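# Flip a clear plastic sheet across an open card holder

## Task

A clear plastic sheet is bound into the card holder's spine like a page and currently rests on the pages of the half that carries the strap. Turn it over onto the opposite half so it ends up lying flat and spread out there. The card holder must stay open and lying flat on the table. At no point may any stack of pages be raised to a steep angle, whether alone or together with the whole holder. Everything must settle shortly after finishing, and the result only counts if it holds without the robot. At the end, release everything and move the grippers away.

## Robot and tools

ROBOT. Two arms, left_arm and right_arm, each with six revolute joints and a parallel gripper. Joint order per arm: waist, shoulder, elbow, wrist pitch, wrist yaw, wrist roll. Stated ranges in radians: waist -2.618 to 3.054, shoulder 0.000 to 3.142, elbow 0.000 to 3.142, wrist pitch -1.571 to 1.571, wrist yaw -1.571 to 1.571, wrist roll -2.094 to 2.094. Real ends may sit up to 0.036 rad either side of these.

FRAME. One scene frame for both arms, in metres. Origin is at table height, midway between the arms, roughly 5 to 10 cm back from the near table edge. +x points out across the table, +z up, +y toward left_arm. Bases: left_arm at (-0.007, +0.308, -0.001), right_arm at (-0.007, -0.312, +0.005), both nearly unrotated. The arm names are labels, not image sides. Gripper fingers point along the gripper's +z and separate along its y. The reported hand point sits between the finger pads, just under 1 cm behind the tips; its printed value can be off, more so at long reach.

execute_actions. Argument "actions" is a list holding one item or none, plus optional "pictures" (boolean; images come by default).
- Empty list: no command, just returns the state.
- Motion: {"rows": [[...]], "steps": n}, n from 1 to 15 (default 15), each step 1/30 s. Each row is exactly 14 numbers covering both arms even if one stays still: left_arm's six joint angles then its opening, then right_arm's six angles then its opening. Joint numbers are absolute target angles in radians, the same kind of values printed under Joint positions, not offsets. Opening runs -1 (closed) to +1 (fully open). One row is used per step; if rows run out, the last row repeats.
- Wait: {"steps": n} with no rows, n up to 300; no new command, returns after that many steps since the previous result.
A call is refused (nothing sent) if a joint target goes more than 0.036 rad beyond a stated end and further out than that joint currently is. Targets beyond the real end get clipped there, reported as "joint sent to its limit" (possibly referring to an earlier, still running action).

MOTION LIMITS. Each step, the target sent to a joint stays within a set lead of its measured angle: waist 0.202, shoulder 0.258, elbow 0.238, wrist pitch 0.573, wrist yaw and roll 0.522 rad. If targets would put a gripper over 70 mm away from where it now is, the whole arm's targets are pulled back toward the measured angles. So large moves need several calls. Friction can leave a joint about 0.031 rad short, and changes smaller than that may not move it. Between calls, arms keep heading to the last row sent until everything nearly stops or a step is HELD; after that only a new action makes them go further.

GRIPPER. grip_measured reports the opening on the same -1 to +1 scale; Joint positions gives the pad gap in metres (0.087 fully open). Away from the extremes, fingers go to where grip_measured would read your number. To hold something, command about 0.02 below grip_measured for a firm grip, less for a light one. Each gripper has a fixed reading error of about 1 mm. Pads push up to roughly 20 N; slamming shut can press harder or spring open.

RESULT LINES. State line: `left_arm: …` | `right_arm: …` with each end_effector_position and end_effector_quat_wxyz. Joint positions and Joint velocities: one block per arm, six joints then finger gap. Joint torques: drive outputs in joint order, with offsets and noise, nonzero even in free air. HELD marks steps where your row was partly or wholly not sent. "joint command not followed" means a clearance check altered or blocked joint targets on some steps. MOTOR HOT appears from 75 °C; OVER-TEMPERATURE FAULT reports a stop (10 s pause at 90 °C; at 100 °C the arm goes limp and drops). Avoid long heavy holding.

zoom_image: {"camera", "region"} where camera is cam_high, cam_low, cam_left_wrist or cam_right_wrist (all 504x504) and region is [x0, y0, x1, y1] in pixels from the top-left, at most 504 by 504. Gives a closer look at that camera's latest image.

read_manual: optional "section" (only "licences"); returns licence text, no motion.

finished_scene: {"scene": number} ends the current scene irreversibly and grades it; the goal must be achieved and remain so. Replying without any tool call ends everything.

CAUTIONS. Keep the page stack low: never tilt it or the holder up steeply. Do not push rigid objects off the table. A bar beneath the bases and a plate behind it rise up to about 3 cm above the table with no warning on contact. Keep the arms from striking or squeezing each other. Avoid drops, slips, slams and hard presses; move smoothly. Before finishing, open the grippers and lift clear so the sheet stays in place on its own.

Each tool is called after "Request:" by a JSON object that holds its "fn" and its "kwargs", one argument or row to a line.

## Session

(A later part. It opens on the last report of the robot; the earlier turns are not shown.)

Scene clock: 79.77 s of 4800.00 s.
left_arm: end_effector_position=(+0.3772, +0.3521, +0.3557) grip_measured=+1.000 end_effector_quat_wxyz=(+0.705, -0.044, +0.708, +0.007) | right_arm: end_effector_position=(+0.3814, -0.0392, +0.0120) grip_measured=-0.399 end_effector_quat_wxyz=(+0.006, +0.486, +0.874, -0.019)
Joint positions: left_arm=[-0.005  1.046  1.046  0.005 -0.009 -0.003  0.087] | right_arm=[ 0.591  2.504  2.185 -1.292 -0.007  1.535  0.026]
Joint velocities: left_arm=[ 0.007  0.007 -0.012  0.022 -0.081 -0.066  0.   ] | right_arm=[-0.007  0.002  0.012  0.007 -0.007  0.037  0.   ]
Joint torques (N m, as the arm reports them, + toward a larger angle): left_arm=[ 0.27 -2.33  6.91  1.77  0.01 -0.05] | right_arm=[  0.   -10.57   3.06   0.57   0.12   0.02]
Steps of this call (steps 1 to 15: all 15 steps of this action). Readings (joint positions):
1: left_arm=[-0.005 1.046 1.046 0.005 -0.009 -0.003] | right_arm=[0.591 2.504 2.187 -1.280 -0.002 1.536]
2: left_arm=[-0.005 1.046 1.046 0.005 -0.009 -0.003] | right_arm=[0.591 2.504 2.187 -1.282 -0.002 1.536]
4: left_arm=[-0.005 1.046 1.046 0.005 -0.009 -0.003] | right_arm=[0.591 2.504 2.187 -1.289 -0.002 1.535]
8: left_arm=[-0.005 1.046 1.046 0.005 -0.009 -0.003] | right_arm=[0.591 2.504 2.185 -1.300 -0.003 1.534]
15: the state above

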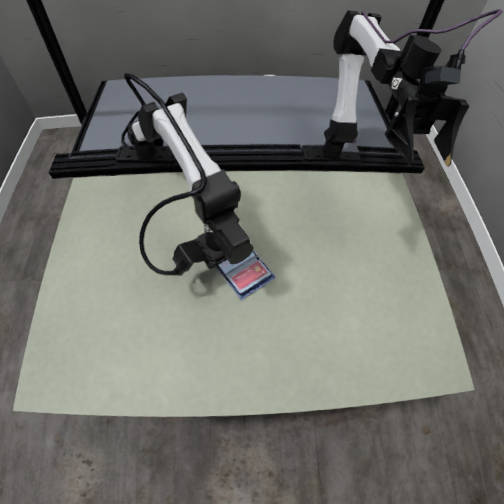

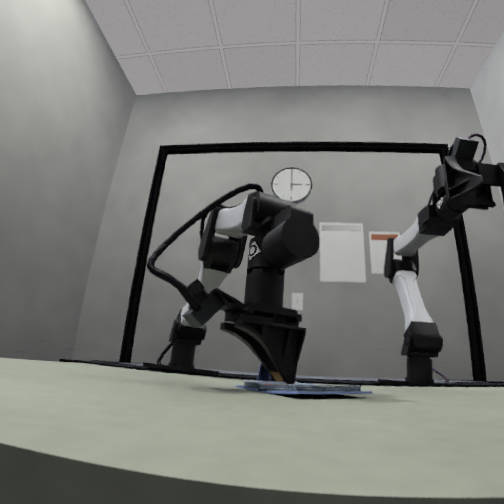

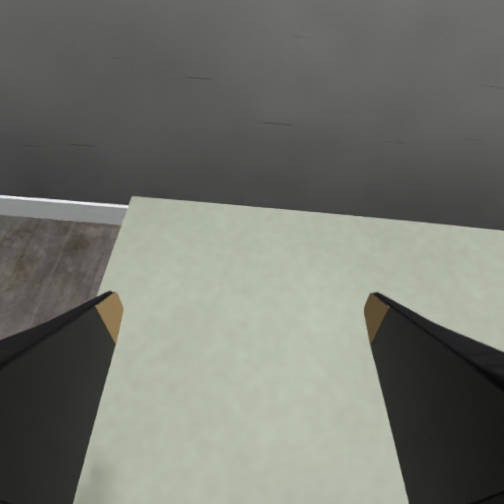

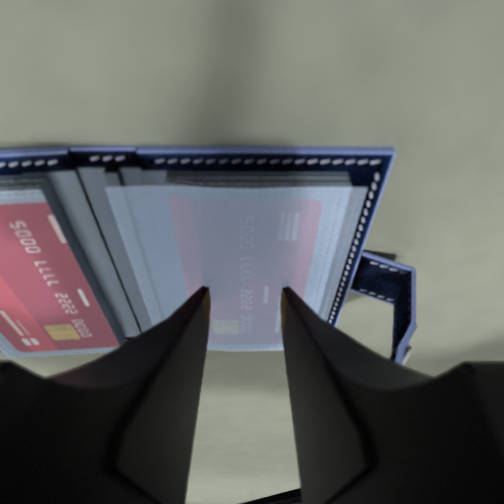

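Request:
{"fn": "execute_actions", "kwargs": {
  "actions": [
    {"rows":[[0,1.046,1.046,0,0,0,1,0.6,2.2,2.15,-1.27,0,1.54,-0.63]]}
  ],
  "pictures": false
}}

Request:
{"fn": "execute_actions", "kwargs": {
  "actions": [
    {"rows":[[0,1.046,1.046,0,0,0,1,0.83,1.7,1.2,0,0,0,-0.63]]}
  ],
  "pictures": false
}}

Request:
{"fn": "execute_actions", "kwargs": {
  "actions": [
    {"steps":30}
  ],
  "pictures": false
}}

Request:
{"fn": "execute_actions", "kwargs": {
  "actions": [
    {"rows":[[0,1.046,1.046,0,0,0,1,0.83,1.8,0.5,0.95,0,-1.57,-0.63]]}
  ],
  "pictures": false
}}

Request:
{"fn": "execute_actions", "kwargs": {
  "actions": [
    {"steps":40}
  ],
  "pictures": false
}}

Request:
{"fn": "execute_actions", "kwargs": {
  "actions": [
    {"rows":[[0,1.046,1.046,0,0,0,1,0.83,1.85,0.5,0.95,0,-1.57,-0.63],[0,1.046,1.046,0,0,0,1,0.83,1.85,0.5,0.95,0,-1.57,-0.63],[0,1.046,1.046,0,0,0,1,0.83,1.88,0.5,0.95,0,-1.57,-0.63],[0,1.046,1.046,0,0,0,1,0.83,1.91,0.5,0.95,0,-1.57,-0.63]]}
  ]
}}

Scene clock: 92.13 s of 4800.00 s.
left_arm: end_effector_position=(+0.3772, +0.3521, +0.3557) grip_measured=+1.000 end_effector_quat_wxyz=(+0.705, -0.044, +0.708, +0.007) | right_arm: end_effector_position=(+0.3863, -0.0307, +0.1540) grip_measured=-0.630 end_effector_quat_wxyz=(+0.086, +0.478, +0.867, +0.114)
Joint positions: left_arm=[-0.005  1.046  1.046  0.005 -0.009 -0.003  0.087] | right_arm=[ 0.591  2.179  2.156 -1.276 -0.005  1.535  0.016]
Joint velocities: left_arm=[ 0.002 -0.007  0.007  0.007 -0.037 -0.022  0.   ] | right_arm=[-0.007  0.154 -0.022  0.007  0.022  0.037 -0.002]
Joint torques (N m, as the arm reports them, + toward a larger angle): left_arm=[ 0.26 -2.56  6.87  1.76 -0.02 -0.05] | right_arm=[ 0.27 -9.28  5.79  0.94  0.13  0.  ]
Steps of this call (steps 1 to 15: the robot went on to your last target; steps 16 to 90: nothing new was sent; then 8.87 s passed at rest; steps 91 to 105: all 15 steps of this action). Readings (joint positions):
91: left_arm=[-0.005 1.046 1.046 0.005 -0.009 -0.003] | right_arm=[0.591 2.487 2.178 -1.287 -0.007 1.535]
92: left_arm=[-0.005 1.046 1.046 0.005 -0.009 -0.003] | right_arm=[0.591 2.464 2.165 -1.287 -0.007 1.535]
94: left_arm=[-0.005 1.046 1.046 0.005 -0.009 -0.003] | right_arm=[0.591 2.397 2.156 -1.288 -0.007 1.535]
98: left_arm=[-0.005 1.046 1.046 0.005 -0.009 -0.003] | right_arm=[0.591 2.230 2.156 -1.280 -0.007 1.535]
105: the state above

Scene clock: 92.63 s of 4800.00 s.
left_arm: end_effector_position=(+0.3772, +0.3521, +0.3557) grip_measured=+1.000 end_effector_quat_wxyz=(+0.705, -0.044, +0.708, +0.007) | right_arm: end_effector_position=(+0.3256, +0.0420, +0.1699) grip_measured=-0.630 end_effector_quat_wxyz=(+0.422, -0.209, +0.849, +0.240)
Joint positions: left_arm=[-0.005  1.046  1.046  0.005 -0.009 -0.003  0.087] | right_arm=[ 0.844  1.674  1.249 -0.136 -0.006  0.315  0.016]
Joint velocities: left_arm=[-0.002  0.007 -0.002 -0.037 -0.051 -0.007  0.   ] | right_arm=[-0.017  0.418 -0.877  0.491 -0.095 -2.059 -0.001]
Joint torques (N m, as the arm reports them, + toward a larger angle): left_arm=[ 0.35 -2.5   7.    1.73 -0.01 -0.04] | right_arm=[-1.38 -7.17  7.92  2.46  0.08 -0.09]
Steps of this call (steps 1 to 15: all 15 steps of this action). Readings (joint positions):
1: left_arm=[-0.005 1.046 1.046 0.005 -0.009 -0.003] | right_arm=[0.600 2.163 2.122 -1.230 -0.001 1.491]
2: left_arm=[-0.005 1.046 1.046 0.005 -0.009 -0.003] | right_arm=[0.618 2.132 2.063 -1.164 0.004 1.431]
4: left_arm=[-0.005 1.046 1.046 0.005 -0.009 -0.003] | right_arm=[0.682 2.054 1.955 -1.037 0.005 1.310]
8: left_arm=[-0.005 1.046 1.046 0.005 -0.009 -0.003] | right_arm=[0.823 1.821 1.676 -0.680 -0.002 0.983]
15: the state above

Scene clock: 93.63 s of 4800.00 s.
left_arm: end_effector_position=(+0.3772, +0.3521, +0.3557) grip_measured=+1.000 end_effector_quat_wxyz=(+0.705, -0.044, +0.708, +0.007) | right_arm: end_effector_position=(+0.3416, +0.0390, +0.1512) grip_measured=-0.630 end_effector_quat_wxyz=(+0.466, -0.335, +0.800, +0.177)
Joint positions: left_arm=[-0.005  1.046  1.046  0.005 -0.009 -0.003  0.087] | right_arm=[ 0.844  1.714  1.2   -0.017 -0.006  0.006  0.016]
Joint velocities: left_arm=[-0.002  0.002 -0.002  0.125  0.007 -0.037  0.   ] | right_arm=[-0.007 -0.002  0.002 -0.051  0.007  0.007 -0.001]
Joint torques (N m, as the arm reports them, + toward a larger angle): left_arm=[ 0.37 -2.44  7.    1.76  0.01 -0.04] | right_arm=[-1.3  -8.49  7.34  2.07  0.06 -0.11]
Steps of this call (steps 1 to 30: the robot went on to your last target). Readings (joint positions):
1: left_arm=[-0.005 1.046 1.046 0.005 -0.009 -0.003] | right_arm=[0.844 1.689 1.225 -0.122 -0.006 0.253]
2: left_arm=[-0.005 1.046 1.046 0.005 -0.009 -0.003] | right_arm=[0.844 1.702 1.211 -0.111 -0.006 0.203]
4: left_arm=[-0.005 1.046 1.046 0.005 -0.009 -0.003] | right_arm=[0.844 1.714 1.200 -0.095 -0.006 0.132]
8: left_arm=[-0.005 1.046 1.046 0.005 -0.009 -0.003] | right_arm=[0.844 1.714 1.200 -0.047 -0.006 0.057]
30: the state above

Scene clock: 94.13 s of 4800.00 s.
left_arm: end_effector_position=(+0.3772, +0.3521, +0.3557) grip_measured=+1.000 end_effector_quat_wxyz=(+0.705, -0.044, +0.708, +0.007) | right_arm: end_effector_position=(+0.3226, -0.0434, +0.0394) grip_measured=-0.630 end_effector_quat_wxyz=(-0.506, +0.746, -0.400, +0.166)
Joint positions: left_arm=[-0.005  1.046  1.046  0.005 -0.009 -0.003  0.087] | right_arm=[ 0.844  1.81   0.493  0.866 -0.005 -1.355  0.016]
Joint velocities: left_arm=[ 0.007 -0.002  0.017  0.037 -0.051  0.007  0.   ] | right_arm=[-0.007 -0.007 -0.027  0.491 -0.066 -1.385  0.   ]
Joint torques (N m, as the arm reports them, + toward a larger angle): left_arm=[ 0.35 -2.51  6.88  1.74  0.03 -0.07] | right_arm=[-1.34 -6.67  5.32  2.02  0.01 -0.05]
Steps of this call (steps 1 to 15: all 15 steps of this action). Readings (joint positions):
1: left_arm=[-0.005 1.046 1.046 0.005 -0.009 -0.003] | right_arm=[0.844 1.718 1.160 0.075 -0.006 -0.069]
2: left_arm=[-0.005 1.046 1.046 0.005 -0.009 -0.003] | right_arm=[0.844 1.719 1.095 0.210 -0.006 -0.168]
4: left_arm=[-0.005 1.046 1.046 0.005 -0.009 -0.003] | right_arm=[0.844 1.746 0.946 0.444 -0.006 -0.365]
8: left_arm=[-0.005 1.046 1.046 0.005 -0.009 -0.003] | right_arm=[0.844 1.794 0.625 0.731 -0.005 -0.759]
15: the state above

Scene clock: 95.47 s of 4800.00 s.
left_arm: end_effector_position=(+0.3772, +0.3521, +0.3557) grip_measured=+1.000 end_effector_quat_wxyz=(+0.705, -0.044, +0.708, +0.007) | right_arm: end_effector_position=(+0.3301, -0.0361, +0.0624) grip_measured=-0.630 end_effector_quat_wxyz=(-0.512, +0.767, -0.313, +0.228)
Joint positions: left_arm=[-0.005  1.046  1.046  0.005 -0.009 -0.003  0.087] | right_arm=[ 0.844  1.81   0.493  0.933 -0.005 -1.563  0.016]
Joint velocities: left_arm=[-0.002 -0.002 -0.002  0.066 -0.11  -0.037  0.   ] | right_arm=[ 0.022  0.012 -0.002  0.037  0.037  0.081  0.   ]
Joint torques (N m, as the arm reports them, + toward a larger angle): left_arm=[ 0.36 -2.61  6.83  1.77  0.03 -0.04] | right_arm=[-1.28 -6.68  5.34  2.11  0.02 -0.05]
Steps of this call (steps 1 to 30: the robot went on to your last target; steps 31 to 40: nothing new was sent). Readings (joint positions):
1: left_arm=[-0.005 1.046 1.046 0.005 -0.009 -0.003] | right_arm=[0.844 1.810 0.493 0.880 -0.005 -1.397]
2: left_arm=[-0.005 1.046 1.046 0.005 -0.009 -0.003] | right_arm=[0.844 1.810 0.493 0.892 -0.005 -1.430]
4: left_arm=[-0.005 1.046 1.046 0.005 -0.009 -0.003] | right_arm=[0.844 1.810 0.493 0.908 -0.005 -1.478]
8: left_arm=[-0.005 1.046 1.046 0.005 -0.009 -0.003] | right_arm=[0.844 1.810 0.493 0.923 -0.005 -1.528]
40: the state above
All arms were judged still, so your last target was given up. Only a new action makes them travel on or press farther. Fingers that are still opening or closing keep moving.

Scene clock: 95.97 s of 4800.00 s.
left_arm: end_effector_position=(+0.3772, +0.3521, +0.3557) grip_measured=+1.000 end_effector_quat_wxyz=(+0.705, -0.044, +0.708, +0.007) | right_arm: end_effector_position=(+0.3267, -0.0413, +0.0267) grip_measured=-0.630 end_effector_quat_wxyz=(-0.480, +0.787, -0.322, +0.215)
Joint positions: left_arm=[-0.005  1.046  1.046  0.005 -0.009 -0.003  0.087] | right_arm=[ 0.844  1.902  0.493  0.941 -0.005 -1.563  0.016]
Joint velocities: left_arm=[-0.007 -0.012 -0.002  0.007  0.022  0.022  0.   ] | right_arm=[-0.007  0.007 -0.007 -0.022 -0.051  0.066 -0.   ]
Joint torques (N m, as the arm reports them, + toward a larger angle): left_arm=[ 0.33 -2.43  6.82  1.7  -0.01 -0.05] | right_arm=[-1.31 -5.68  4.81  1.98  0.01 -0.05]
Steps of this call (steps 1 to 15: all 15 steps of this action). Readings (joint positions):
1: left_arm=[-0.005 1.046 1.046 0.005 -0.009 -0.003] | right_arm=[0.844 1.813 0.493 0.935 -0.005 -1.563]
2: left_arm=[-0.005 1.046 1.046 0.005 -0.009 -0.003] | right_arm=[0.844 1.818 0.493 0.938 -0.005 -1.563]
4: left_arm=[-0.005 1.046 1.046 0.005 -0.009 -0.003] | right_arm=[0.844 1.843 0.493 0.945 -0.005 -1.563]
8: left_arm=[-0.005 1.046 1.046 0.005 -0.009 -0.003] | right_arm=[0.844 1.900 0.493 0.941 -0.005 -1.563]
15: the state above

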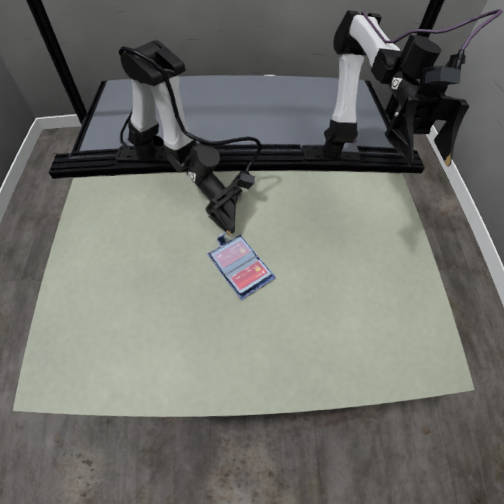

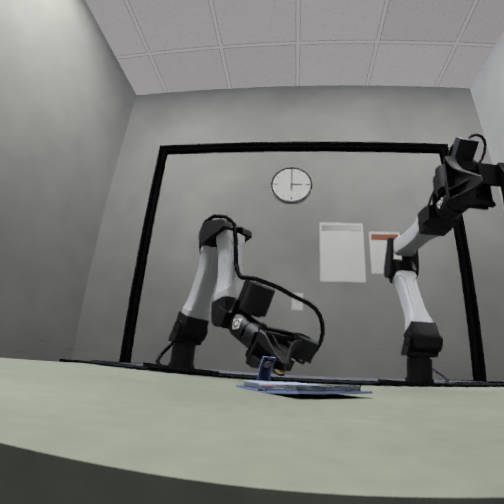

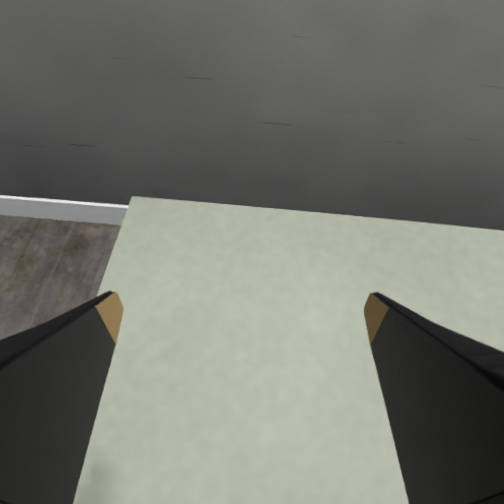

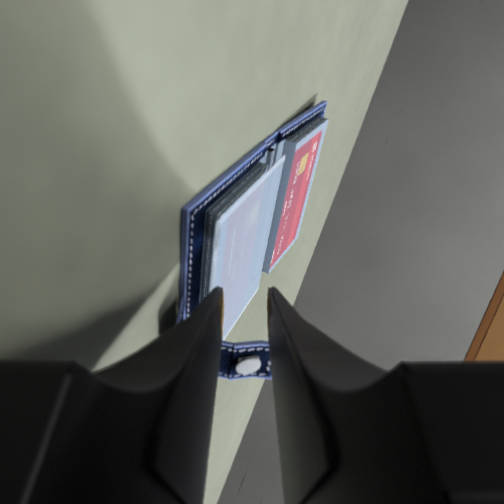

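Request:
{"fn": "execute_actions", "kwargs": {
  "actions": [
    {"rows":[[0,1.046,1.046,0,0,0,1,0.83,1.91,0.5,0.875,0,-1.57,-0.63]]}
  ]
}}

Request:
{"fn": "zoom_image", "kwargs": {
  "camera": "cam_low",
  "region": [230, 340, 330, 400]
}}

Scene clock: 101.73 s of 4800.00 s.
left_arm: end_effector_position=(+0.3772, +0.3521, +0.3557) grip_measured=+1.000 end_effector_quat_wxyz=(+0.705, -0.044, +0.708, +0.007) | right_arm: end_effector_position=(+0.3224, -0.0462, +0.0146) grip_measured=-0.630 end_effector_quat_wxyz=(-0.458, +0.800, -0.328, +0.206)
Joint positions: left_arm=[-0.005  1.046  1.046  0.005 -0.009 -0.003  0.087] | right_arm=[ 0.844  1.902  0.493  0.886 -0.005 -1.563  0.016]
Joint velocities: left_arm=[-0.002  0.002 -0.002  0.081 -0.037 -0.051  0.   ] | right_arm=[ 0.012  0.012  0.007 -0.037  0.037  0.022 -0.   ]
Joint torques (N m, as the arm reports them, + toward a larger angle): left_arm=[ 0.33 -2.5   6.86  1.77 -0.01 -0.1 ] | right_arm=[-1.3  -5.68  4.77  1.76  0.01 -0.05]
Steps of this call (steps 1 to 15: the robot went on to your last target; steps 16 to 90: nothing new was sent; then 2.27 s passed at rest; steps 91 to 105: all 15 steps of this action). Readings (joint positions):
91: left_arm=[-0.005 1.046 1.046 0.005 -0.009 -0.003] | right_arm=[0.844 1.902 0.493 0.936 -0.005 -1.563]
92: left_arm=[-0.005 1.046 1.046 0.005 -0.009 -0.003] | right_arm=[0.844 1.902 0.493 0.927 -0.005 -1.563]
94: left_arm=[-0.005 1.046 1.046 0.005 -0.009 -0.003] | right_arm=[0.844 1.902 0.493 0.910 -0.005 -1.563]
98: left_arm=[-0.005 1.046 1.046 0.005 -0.009 -0.003] | right_arm=[0.844 1.902 0.493 0.894 -0.005 -1.563]
105: the state above

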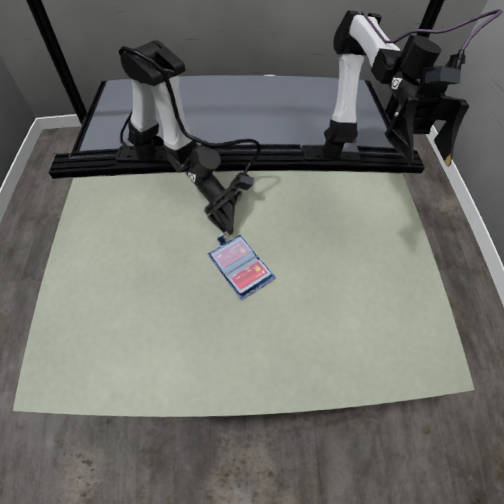

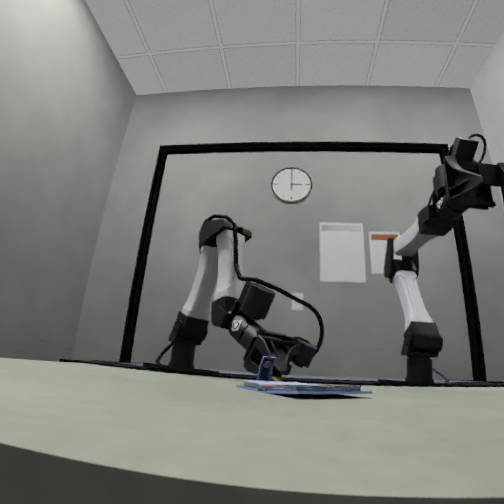

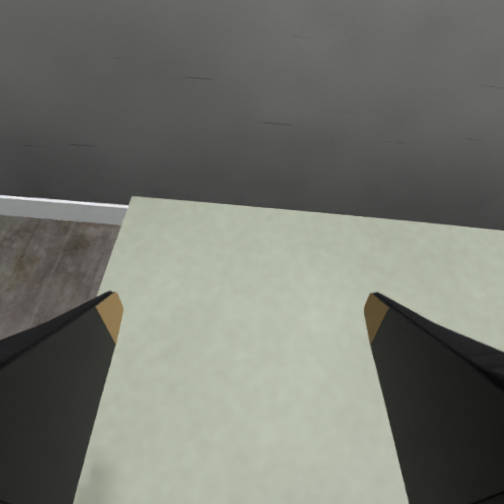

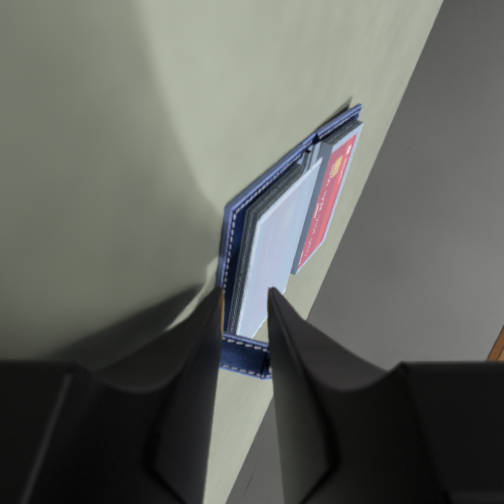

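Region (230, 340, 330, 400) of cam_low's 504x504 image, scaled by 5.040, with more detail than that image has; it fills the top 302 rows of this view, and the rest is white.

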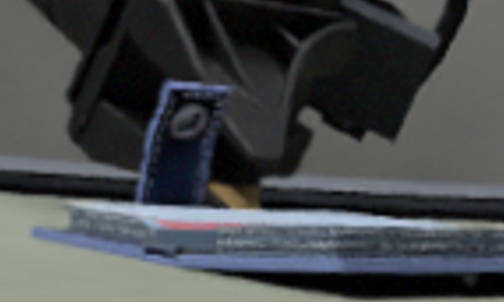

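Request:
{"fn": "execute_actions", "kwargs": {
  "actions": [
    {"rows":[[0,1.046,1.046,0,0,0,1,0.83,1.91,0.51,0.85,0,-1.57,-0.63],[0,1.046,1.046,0,0,0,1,0.83,1.91,0.52,0.83,0,-1.57,-0.63],[0,1.046,1.046,0,0,0,1,0.83,1.91,0.53,0.81,0,-1.57,-0.63],[0,1.046,1.046,0,0,0,1,0.83,1.91,0.54,0.795,0,-1.57,-0.63],[0,1.046,1.046,0,0,0,1,0.83,1.91,0.55,0.78,0,-1.57,-0.63],[0,1.046,1.046,0,0,0,1,0.83,1.91,0.56,0.765,0,-1.57,-0.63],[0,1.046,1.046,0,0,0,1,0.83,1.91,0.57,0.75,0,-1.57,-0.63],[0,1.046,1.046,0,0,0,1,0.83,1.91,0.58,0.74,0,-1.57,-0.63],[0,1.046,1.046,0,0,0,1,0.83,1.91,0.59,0.74,0,-1.57,-0.63]]}
  ]
}}

Request:
{"fn": "zoom_image", "kwargs": {
  "camera": "cam_right_wrist",
  "region": [160, 180, 360, 380]
}}

Scene clock: 114.60 s of 4800.00 s.
left_arm: end_effector_position=(+0.3772, +0.3521, +0.3557) grip_measured=+1.000 end_effector_quat_wxyz=(+0.705, -0.044, +0.708, +0.007) | right_arm: end_effector_position=(+0.3307, -0.0381, +0.0132) grip_measured=-0.630 end_effector_quat_wxyz=(-0.440, +0.810, -0.333, +0.199)
Joint positions: left_arm=[-0.005  1.046  1.046  0.005 -0.009 -0.003  0.087] | right_arm=[ 0.844  1.902  0.57   0.763 -0.005 -1.563  0.016]
Joint velocities: left_arm=[-0.002 -0.007 -0.002 -0.037  0.051 -0.051  0.   ] | right_arm=[-0.022 -0.002  0.002 -0.095 -0.007 -0.066  0.001]
Joint torques (N m, as the arm reports them, + toward a larger angle): left_arm=[ 0.47 -2.57  7.    1.75  0.02 -0.06] | right_arm=[-1.31 -6.    6.24  1.78  0.   -0.05]
Steps of this call (steps 1 to 15: the robot went on to your last target; steps 16 to 90: nothing new was sent; then 9.37 s passed at rest; steps 91 to 105: all 15 steps of this action). Readings (joint positions):
91: left_arm=[-0.005 1.046 1.046 0.005 -0.009 -0.003] | right_arm=[0.844 1.902 0.493 0.882 -0.005 -1.563]
92: left_arm=[-0.005 1.046 1.046 0.005 -0.009 -0.003] | right_arm=[0.844 1.902 0.493 0.877 -0.005 -1.563]
94: left_arm=[-0.005 1.046 1.046 0.005 -0.009 -0.003] | right_arm=[0.844 1.902 0.500 0.851 -0.005 -1.563]
98: left_arm=[-0.005 1.046 1.046 0.005 -0.009 -0.003] | right_arm=[0.844 1.902 0.539 0.799 -0.005 -1.563]
105: the state above

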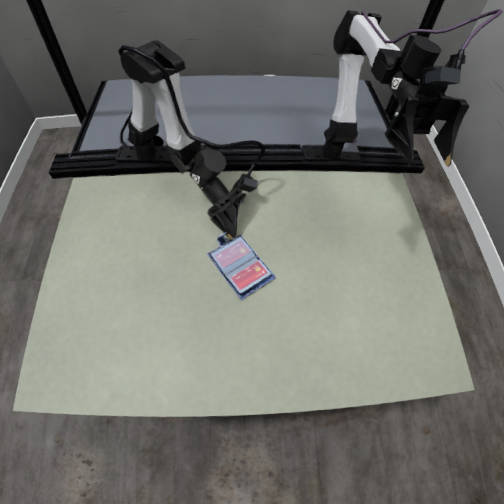

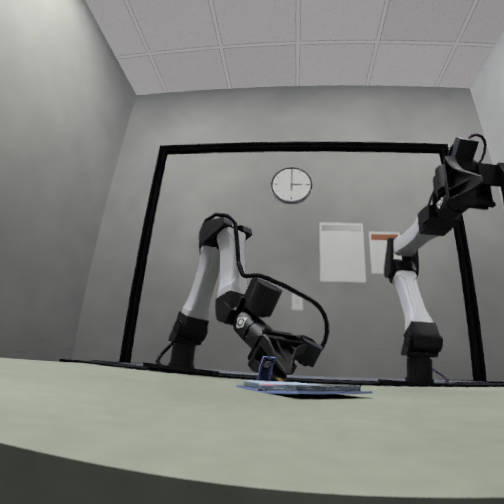

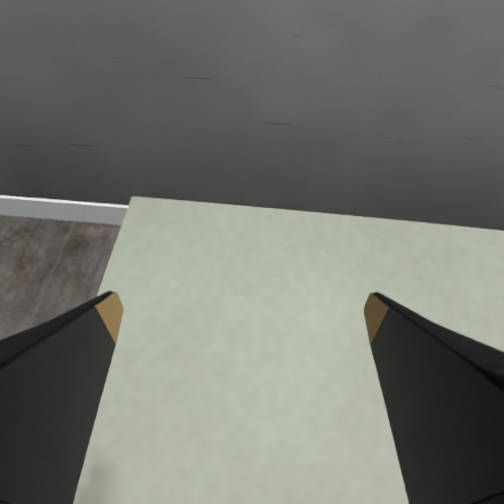

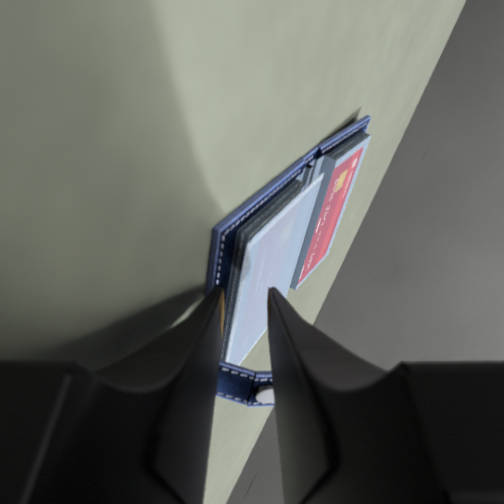

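Region (160, 180, 360, 380) of cam_right_wrist's 504x504 image, scaled by 2.520, with more detail than that image has.

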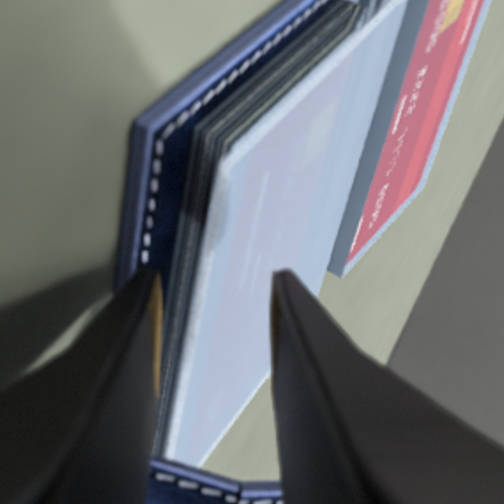

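Continue about 11 mm.

Request:
{"fn": "execute_actions", "kwargs": {
  "actions": [
    {"rows":[[0,1.046,1.046,0,0,0,1,0.83,1.91,0.6,0.725,0,-1.57,-0.63],[0,1.046,1.046,0,0,0,1,0.83,1.91,0.61,0.71,0,-1.57,-0.63],[0,1.046,1.046,0,0,0,1,0.83,1.91,0.62,0.695,0,-1.57,-0.63],[0,1.046,1.046,0,0,0,1,0.83,1.91,0.63,0.68,0,-1.57,-0.63],[0,1.046,1.046,0,0,0,1,0.83,1.91,0.64,0.665,0,-1.57,-0.63],[0,1.046,1.046,0,0,0,1,0.83,1.91,0.65,0.65,0,-1.57,-0.63],[0,1.046,1.046,0,0,0,1,0.83,1.91,0.66,0.635,0,-1.57,-0.63]]}
  ]
}}

Request:
{"fn": "zoom_image", "kwargs": {
  "camera": "cam_right_wrist",
  "region": [160, 180, 360, 380]
}}

Scene clock: 119.83 s of 4800.00 s.
left_arm: end_effector_position=(+0.3772, +0.3521, +0.3557) grip_measured=+1.000 end_effector_quat_wxyz=(+0.705, -0.044, +0.708, +0.007) | right_arm: end_effector_position=(+0.3379, -0.0310, +0.0140) grip_measured=-0.630 end_effector_quat_wxyz=(-0.424, +0.818, -0.337, +0.192)
Joint positions: left_arm=[-0.005  1.046  1.046  0.005 -0.009 -0.003  0.087] | right_arm=[ 0.844  1.902  0.64   0.655 -0.005 -1.563  0.016]
Joint velocities: left_arm=[-0.002  0.002 -0.007  0.022  0.051 -0.007  0.   ] | right_arm=[-0.007  0.017 -0.032  0.007  0.051 -0.022 -0.   ]
Joint torques (N m, as the arm reports them, + toward a larger angle): left_arm=[ 0.34 -2.69  6.81  1.74  0.01 -0.08] | right_arm=[-1.28 -6.28  6.54  1.71  0.   -0.04]
Steps of this call (steps 1 to 30: the robot went on to your last target; steps 31 to 90: nothing new was sent; then 1.73 s passed at rest; steps 91 to 105: all 15 steps of this action). Readings (joint positions):
91: left_arm=[-0.005 1.046 1.046 0.005 -0.009 -0.003] | right_arm=[0.844 1.902 0.570 0.748 -0.005 -1.563]
92: left_arm=[-0.005 1.046 1.046 0.005 -0.009 -0.003] | right_arm=[0.844 1.902 0.572 0.742 -0.005 -1.563]
94: left_arm=[-0.005 1.046 1.046 0.005 -0.009 -0.003] | right_arm=[0.844 1.902 0.587 0.722 -0.005 -1.563]
98: left_arm=[-0.005 1.046 1.046 0.005 -0.009 -0.003] | right_arm=[0.844 1.902 0.629 0.683 -0.005 -1.563]
105: the state above

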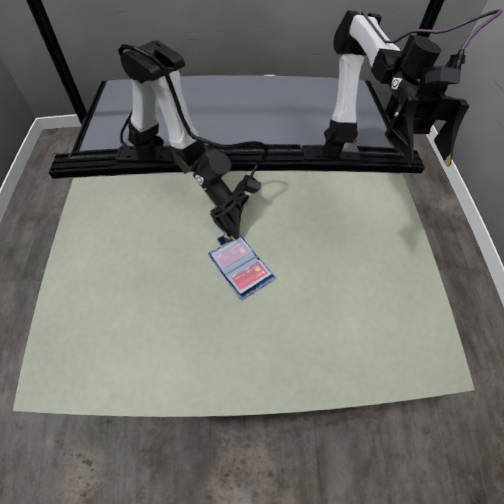

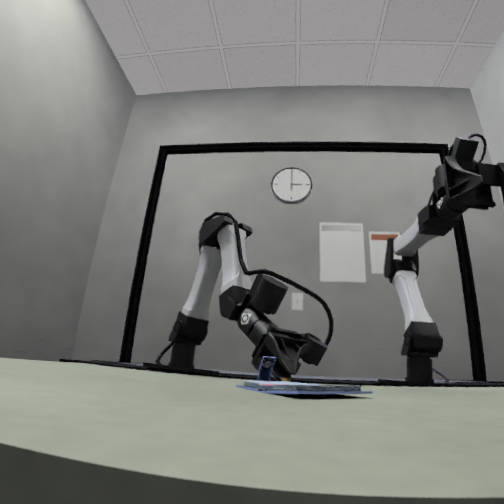

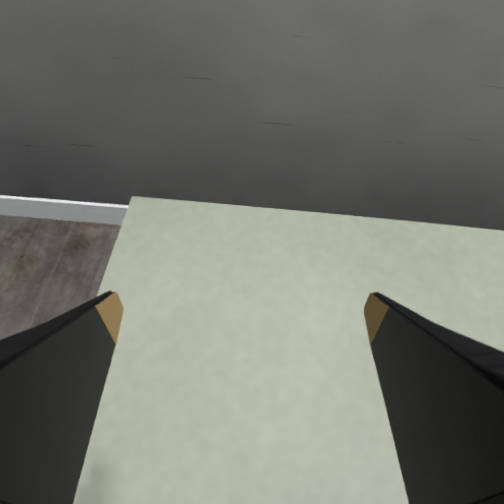

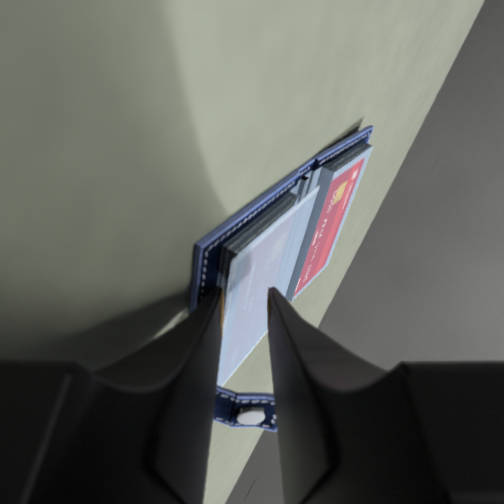

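Region (160, 180, 360, 380) of cam_right_wrist's 504x504 image, scaled by 2.520, with more detail than that image has.

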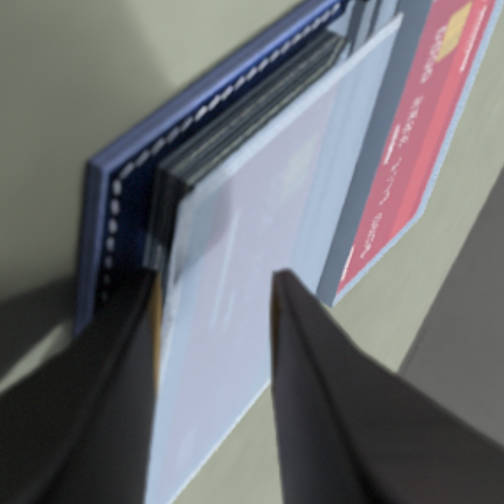

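Request:
{"fn": "execute_actions", "kwargs": {
  "actions": [
    {"rows":[[0,1.046,1.046,0,0,0,1,0.83,1.91,0.66,0.62,0,-1.57,-0.58],[0,1.046,1.046,0,0,0,1,0.83,1.91,0.67,0.605,0,-1.57,-0.58],[0,1.046,1.046,0,0,0,1,0.83,1.91,0.68,0.59,0,-1.57,-0.58],[0,1.046,1.046,0,0,0,1,0.83,1.91,0.69,0.575,0,-1.57,-0.58],[0,1.046,1.046,0,0,0,1,0.83,1.91,0.7,0.56,0,-1.57,-0.58],[0,1.046,1.046,0,0,0,1,0.83,1.91,0.71,0.55,0,-1.57,-0.58]]}
  ]
}}

Request:
{"fn": "zoom_image", "kwargs": {
  "camera": "cam_right_wrist",
  "region": [160, 180, 360, 380]
}}

Request:
{"fn": "execute_actions", "kwargs": {
  "actions": [
    {"rows":[[0,1.046,1.046,0,0,0,1,0.83,1.91,0.72,0.57,0,-1.57,-0.58],[0,1.046,1.046,0,0,0,1,0.83,1.91,0.73,0.59,0,-1.57,-0.58],[0,1.046,1.046,0,0,0,1,0.83,1.91,0.74,0.61,0,-1.57,-0.58]]}
  ]
}}

Scene clock: 127.70 s of 4800.00 s.
left_arm: end_effector_position=(+0.3772, +0.3521, +0.3557) grip_measured=+1.000 end_effector_quat_wxyz=(+0.705, -0.044, +0.708, +0.007) | right_arm: end_effector_position=(+0.3411, -0.0280, +0.0125) grip_measured=-0.580 end_effector_quat_wxyz=(-0.407, +0.827, -0.340, +0.186)
Joint positions: left_arm=[-0.005  1.046  1.046  0.005 -0.009 -0.003  0.087] | right_arm=[ 0.844  1.902  0.689  0.566 -0.005 -1.565  0.018]
Joint velocities: left_arm=[-0.022  0.012 -0.002  0.066  0.022 -0.007  0.   ] | right_arm=[ 0.012  0.002  0.002 -0.066 -0.037 -0.037 -0.001]
Joint torques (N m, as the arm reports them, + toward a larger angle): left_arm=[ 0.25 -2.5   6.73  1.75  0.   -0.09] | right_arm=[-1.27 -6.47  6.87  1.68  0.   -0.04]
Steps of this call (steps 1 to 15: the robot went on to your last target; steps 16 to 90: nothing new was sent; then 4.37 s passed at rest; steps 91 to 105: all 15 steps of this action). Readings (joint positions):
91: left_arm=[-0.005 1.046 1.046 0.005 -0.009 -0.003] | right_arm=[0.844 1.902 0.640 0.643 -0.005 -1.563]
92: left_arm=[-0.005 1.046 1.046 0.005 -0.009 -0.003] | right_arm=[0.844 1.902 0.640 0.641 -0.005 -1.564]
94: left_arm=[-0.005 1.046 1.046 0.005 -0.009 -0.003] | right_arm=[0.844 1.902 0.651 0.626 -0.005 -1.565]
98: left_arm=[-0.005 1.046 1.046 0.005 -0.009 -0.003] | right_arm=[0.844 1.902 0.683 0.588 -0.005 -1.565]
105: the state above

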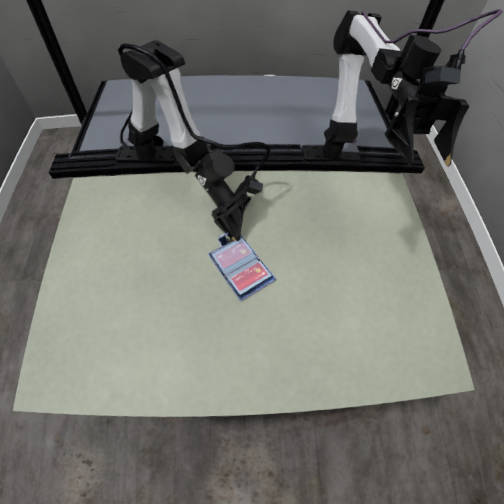

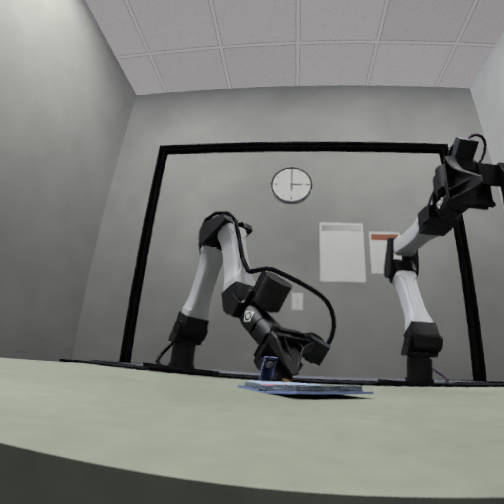

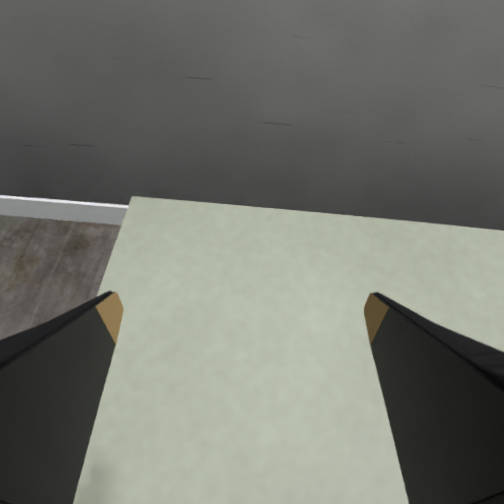

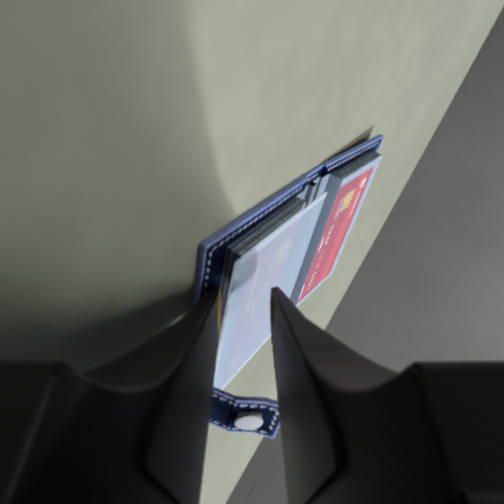

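Region (160, 180, 360, 380) of cam_right_wrist's 504x504 image, scaled by 2.520, with more detail than that image has.

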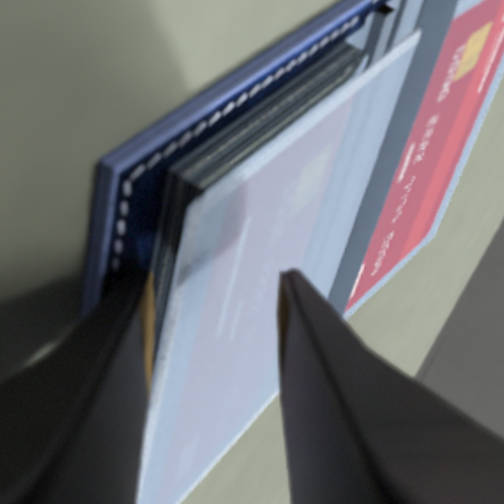

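Scene clock: 128.20 s of 4800.00 s.
left_arm: end_effector_position=(+0.3772, +0.3521, +0.3557) grip_measured=+1.000 end_effector_quat_wxyz=(+0.705, -0.044, +0.708, +0.007) | right_arm: end_effector_position=(+0.3512, -0.0172, +0.0289) grip_measured=-0.580 end_effector_quat_wxyz=(-0.431, +0.815, -0.335, +0.195)
Joint positions: left_arm=[-0.005  1.046  1.046  0.005 -0.009 -0.003  0.087] | right_arm=[ 0.844  1.902  0.72   0.592 -0.005 -1.565  0.018]
Joint velocities: left_arm=[-0.012  0.002  0.002  0.022 -0.066 -0.051  0.   ] | right_arm=[ 0.002 -0.002  0.002 -0.007 -0.037  0.022 -0.001]
Joint torques (N m, as the arm reports them, + toward a larger angle): left_arm=[ 0.47 -2.41  6.93  1.75 -0.02 -0.01] | right_arm=[-1.3  -6.57  6.92  2.    0.   -0.04]
Steps of this call (steps 1 to 15: all 15 steps of this action). Readings (joint positions):
1: left_arm=[-0.005 1.046 1.046 0.005 -0.009 -0.003] | right_arm=[0.844 1.902 0.689 0.565 -0.005 -1.565]
2: left_arm=[-0.005 1.046 1.046 0.005 -0.009 -0.003] | right_arm=[0.844 1.902 0.691 0.565 -0.005 -1.565]
4: left_arm=[-0.005 1.046 1.046 0.005 -0.009 -0.003] | right_arm=[0.844 1.902 0.703 0.568 -0.005 -1.565]
8: left_arm=[-0.005 1.046 1.046 0.005 -0.009 -0.003] | right_arm=[0.844 1.902 0.720 0.589 -0.005 -1.565]
15: the state above

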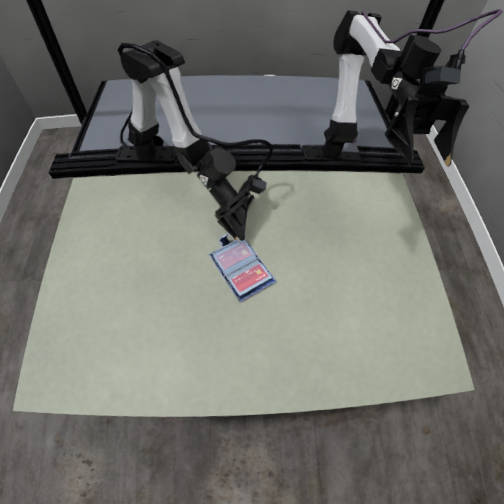

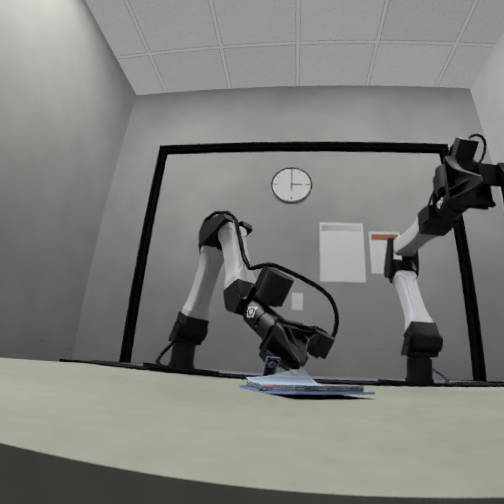

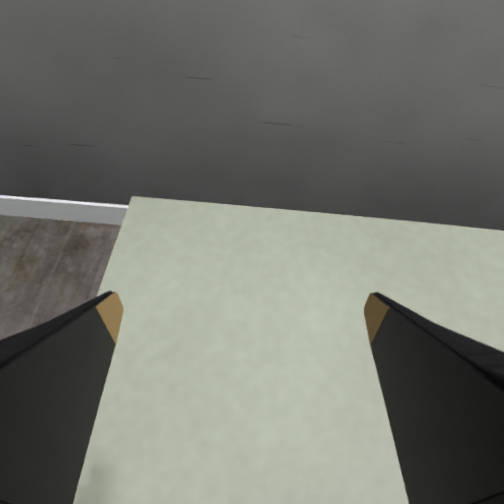

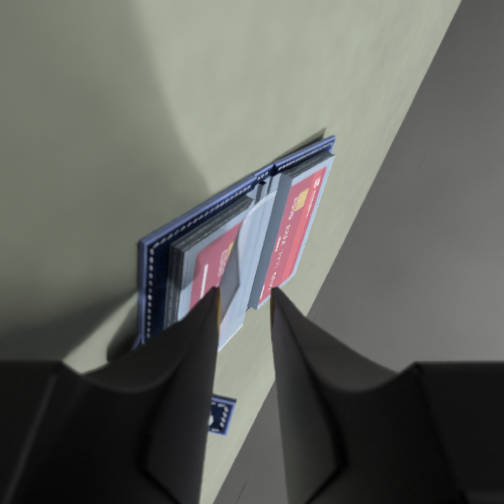

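Request:
{"fn": "execute_actions", "kwargs": {
  "actions": [
    {"rows":[[0,1.046,1.046,0,0,0,1,0.82,1.91,0.75,0.58,0,-1.57,-0.58],[0,1.046,1.046,0,0,0,1,0.81,1.91,0.76,0.565,0,-1.57,-0.58],[0,1.046,1.046,0,0,0,1,0.81,1.91,0.77,0.55,0,-1.57,-0.58],[0,1.046,1.046,0,0,0,1,0.81,1.91,0.78,0.535,0,-1.57,-0.58],[0,1.046,1.046,0,0,0,1,0.81,1.91,0.79,0.52,0,-1.57,-0.58],[0,1.046,1.046,0,0,0,1,0.81,1.91,0.8,0.51,0,-1.57,-0.58],[0,1.046,1.046,0,0,0,1,0.81,1.91,0.8,0.51,0,-1.57,-0.58],[0,1.046,1.046,0,0,0,1,0.81,1.91,0.8,0.51,0,-1.57,-0.65],[0,1.046,1.046,0,0,0,1,0.81,1.91,0.8,0.51,0,-1.57,-0.72],[0,1.046,1.046,0,0,0,1,0.81,1.91,0.8,0.51,0,-1.57,-0.8]]}
  ],
  "pictures": false
}}

Request:
{"fn": "execute_actions", "kwargs": {
  "actions": [
    {"rows":[[0,1.046,1.046,0,0,0,1,0.81,1.92,0.845,0.452,0,-1.57,-0.8],[0,1.046,1.046,0,0,0,1,0.81,1.93,0.89,0.394,0,-1.57,-0.8],[0,1.046,1.046,0,0,0,1,0.81,1.94,0.935,0.336,0,-1.57,-0.8],[0,1.046,1.046,0,0,0,1,0.81,1.95,0.98,0.278,0,-1.57,-0.8],[0,1.046,1.046,0,0,0,1,0.8,1.96,1.025,0.22,0,-1.57,-0.8],[0,1.046,1.046,0,0,0,1,0.8,1.97,1.07,0.162,0,-1.57,-0.8],[0,1.046,1.046,0,0,0,1,0.8,1.98,1.115,0.104,0,-1.57,-0.8],[0,1.046,1.046,0,0,0,1,0.8,1.99,1.16,0.046,0,-1.57,-0.8],[0,1.046,1.046,0,0,0,1,0.8,2.0,1.205,-0.012,0,-1.57,-0.8],[0,1.046,1.046,0,0,0,1,0.8,2.01,1.25,-0.07,0,-1.57,-0.8]]}
  ]
}}

Scene clock: 144.57 s of 4800.00 s.
left_arm: end_effector_position=(+0.3772, +0.3521, +0.3557) grip_measured=+1.000 end_effector_quat_wxyz=(+0.705, -0.044, +0.708, +0.007) | right_arm: end_effector_position=(+0.3649, -0.0165, +0.0374) grip_measured=-0.800 end_effector_quat_wxyz=(-0.427, +0.813, -0.343, +0.199)
Joint positions: left_arm=[-0.005  1.046  1.046  0.005 -0.009 -0.003  0.087] | right_arm=[ 0.824  1.902  0.78   0.526 -0.005 -1.565  0.009]
Joint velocities: left_arm=[-0.017 -0.027  0.002 -0.007  0.022 -0.095  0.   ] | right_arm=[-0.012 -0.002  0.002 -0.037 -0.095  0.051 -0.002]
Joint torques (N m, as the arm reports them, + toward a larger angle): left_arm=[ 0.36 -2.56  6.99  1.74  0.01 -0.04] | right_arm=[-1.32 -6.8   7.19  1.7   0.   -0.04]
Steps of this call (steps 1 to 15: the robot went on to your last target; steps 16 to 90: nothing new was sent; then 12.87 s passed at rest; steps 91 to 105: all 15 steps of this action). Readings (joint positions):
91: left_arm=[-0.005 1.046 1.046 0.005 -0.009 -0.003] | right_arm=[0.843 1.902 0.720 0.592 -0.005 -1.565]
92: left_arm=[-0.005 1.046 1.046 0.005 -0.009 -0.003] | right_arm=[0.841 1.902 0.723 0.589 -0.005 -1.565]
94: left_arm=[-0.005 1.046 1.046 0.005 -0.009 -0.003] | right_arm=[0.832 1.902 0.737 0.571 -0.005 -1.565]
98: left_arm=[-0.005 1.046 1.046 0.005 -0.009 -0.003] | right_arm=[0.824 1.902 0.775 0.545 -0.005 -1.565]
105: the state above

Scene clock: 145.07 s of 4800.00 s.
left_arm: end_effector_position=(+0.3772, +0.3521, +0.3557) grip_measured=+1.000 end_effector_quat_wxyz=(+0.705, -0.044, +0.708, +0.007) | right_arm: end_effector_position=(+0.4113, +0.0233, +0.0765) grip_measured=-0.800 end_effector_quat_wxyz=(-0.375, +0.836, -0.359, +0.179)
Joint positions: left_arm=[-0.005  1.046  1.046  0.005 -0.009 -0.003  0.087] | right_arm=[ 0.816  1.987  1.237  0.031 -0.005 -1.565  0.009]
Joint velocities: left_arm=[-0.002 -0.007  0.002  0.037  0.037 -0.037  0.   ] | right_arm=[-0.002 -0.002 -0.007 -0.593  0.007 -0.051 -0.   ]
Joint torques (N m, as the arm reports them, + toward a larger angle): left_arm=[ 0.32 -2.38  6.97  1.75 -0.02 -0.02] | right_arm=[-1.37 -7.45  7.88  1.54 -0.01 -0.04]
Steps of this call (steps 1 to 15: all 15 steps of this action). Readings (joint positions):
1: left_arm=[-0.005 1.046 1.046 0.005 -0.009 -0.003] | right_arm=[0.824 1.902 0.787 0.514 -0.005 -1.565]
2: left_arm=[-0.005 1.046 1.046 0.005 -0.009 -0.003] | right_arm=[0.824 1.906 0.806 0.488 -0.005 -1.565]
4: left_arm=[-0.005 1.046 1.046 0.005 -0.009 -0.003] | right_arm=[0.824 1.925 0.878 0.420 -0.005 -1.565]
8: left_arm=[-0.005 1.046 1.046 0.005 -0.009 -0.003] | right_arm=[0.819 1.962 1.063 0.253 -0.005 -1.565]
15: the state above

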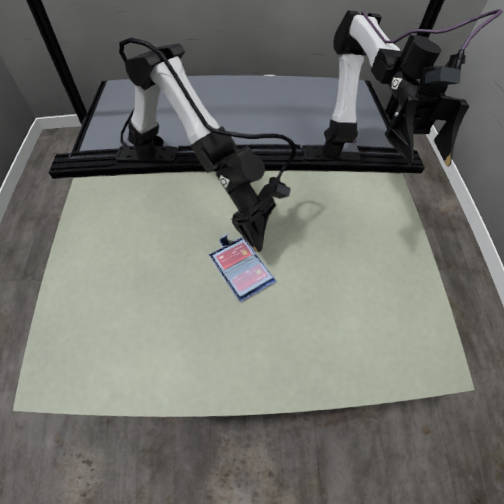

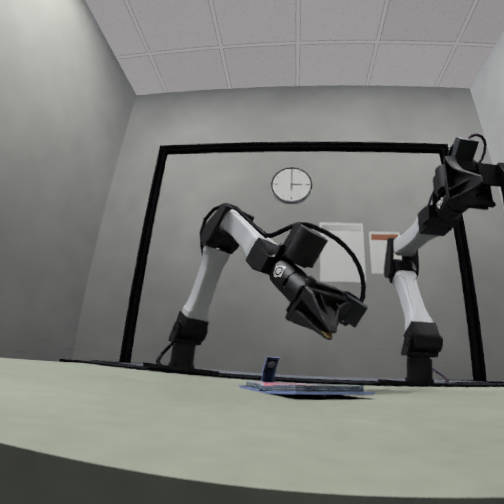

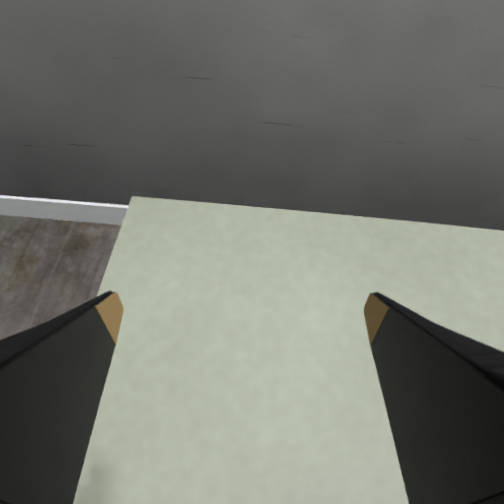

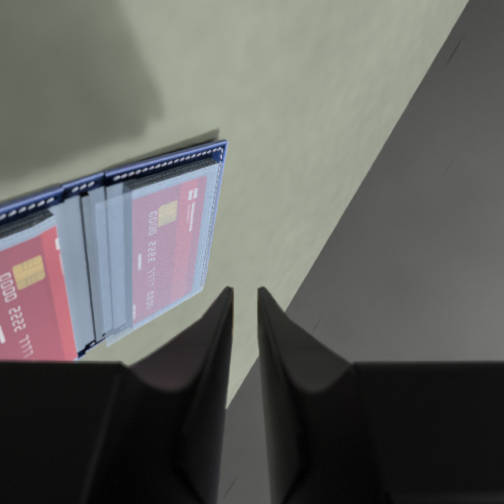

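Flipped.

Request:
{"fn": "execute_actions", "kwargs": {
  "actions": [
    {"rows":[[0,1.046,1.046,0,0,0,1,0.6,1.6,1.25,-0.07,0,-1.57,-0.8]]}
  ],
  "pictures": false
}}

Request:
{"fn": "finished_scene", "kwargs": {
  "scene": 1
}}

Scene clock: 148.57 s of 4800.00 s.
left_arm: end_effector_position=(+0.3772, +0.3521, +0.3557) grip_measured=+1.000 end_effector_quat_wxyz=(+0.705, -0.044, +0.708, +0.007) | right_arm: end_effector_position=(+0.4407, -0.0817, +0.2692) grip_measured=-0.800 end_effector_quat_wxyz=(-0.481, +0.725, -0.402, +0.287)
Joint positions: left_arm=[-0.005  1.046  1.046  0.005 -0.009 -0.003  0.087] | right_arm=[ 0.607  1.586  1.247 -0.057 -0.004 -1.565  0.009]
Joint velocities: left_arm=[-0.002  0.002 -0.007 -0.037 -0.022  0.007  0.   ] | right_arm=[ 0.002 -0.037  0.022  0.11  -0.007 -0.022 -0.001]
Joint torques (N m, as the arm reports them, + toward a larger angle): left_arm=[ 0.3  -2.49  6.94  1.74 -0.01 -0.08] | right_arm=[-0.85 -5.39  7.57  1.64  0.   -0.02]
Steps of this call (steps 1 to 30: the robot went on to your last target; steps 31 to 90: nothing new was sent; steps 91 to 105: all 15 steps of this action). Readings (joint positions):
91: left_arm=[-0.005 1.046 1.046 0.005 -0.009 -0.003] | right_arm=[0.810 1.989 1.237 -0.063 -0.008 -1.565]
92: left_arm=[-0.005 1.046 1.046 0.005 -0.009 -0.003] | right_arm=[0.797 1.973 1.235 -0.075 -0.010 -1.565]
94: left_arm=[-0.005 1.046 1.046 0.005 -0.009 -0.003] | right_arm=[0.752 1.921 1.235 -0.080 -0.011 -1.565]
98: left_arm=[-0.005 1.046 1.046 0.005 -0.009 -0.003] | right_arm=[0.666 1.775 1.235 -0.080 -0.009 -1.565]
105: the state above

The scene is finished: the task was done.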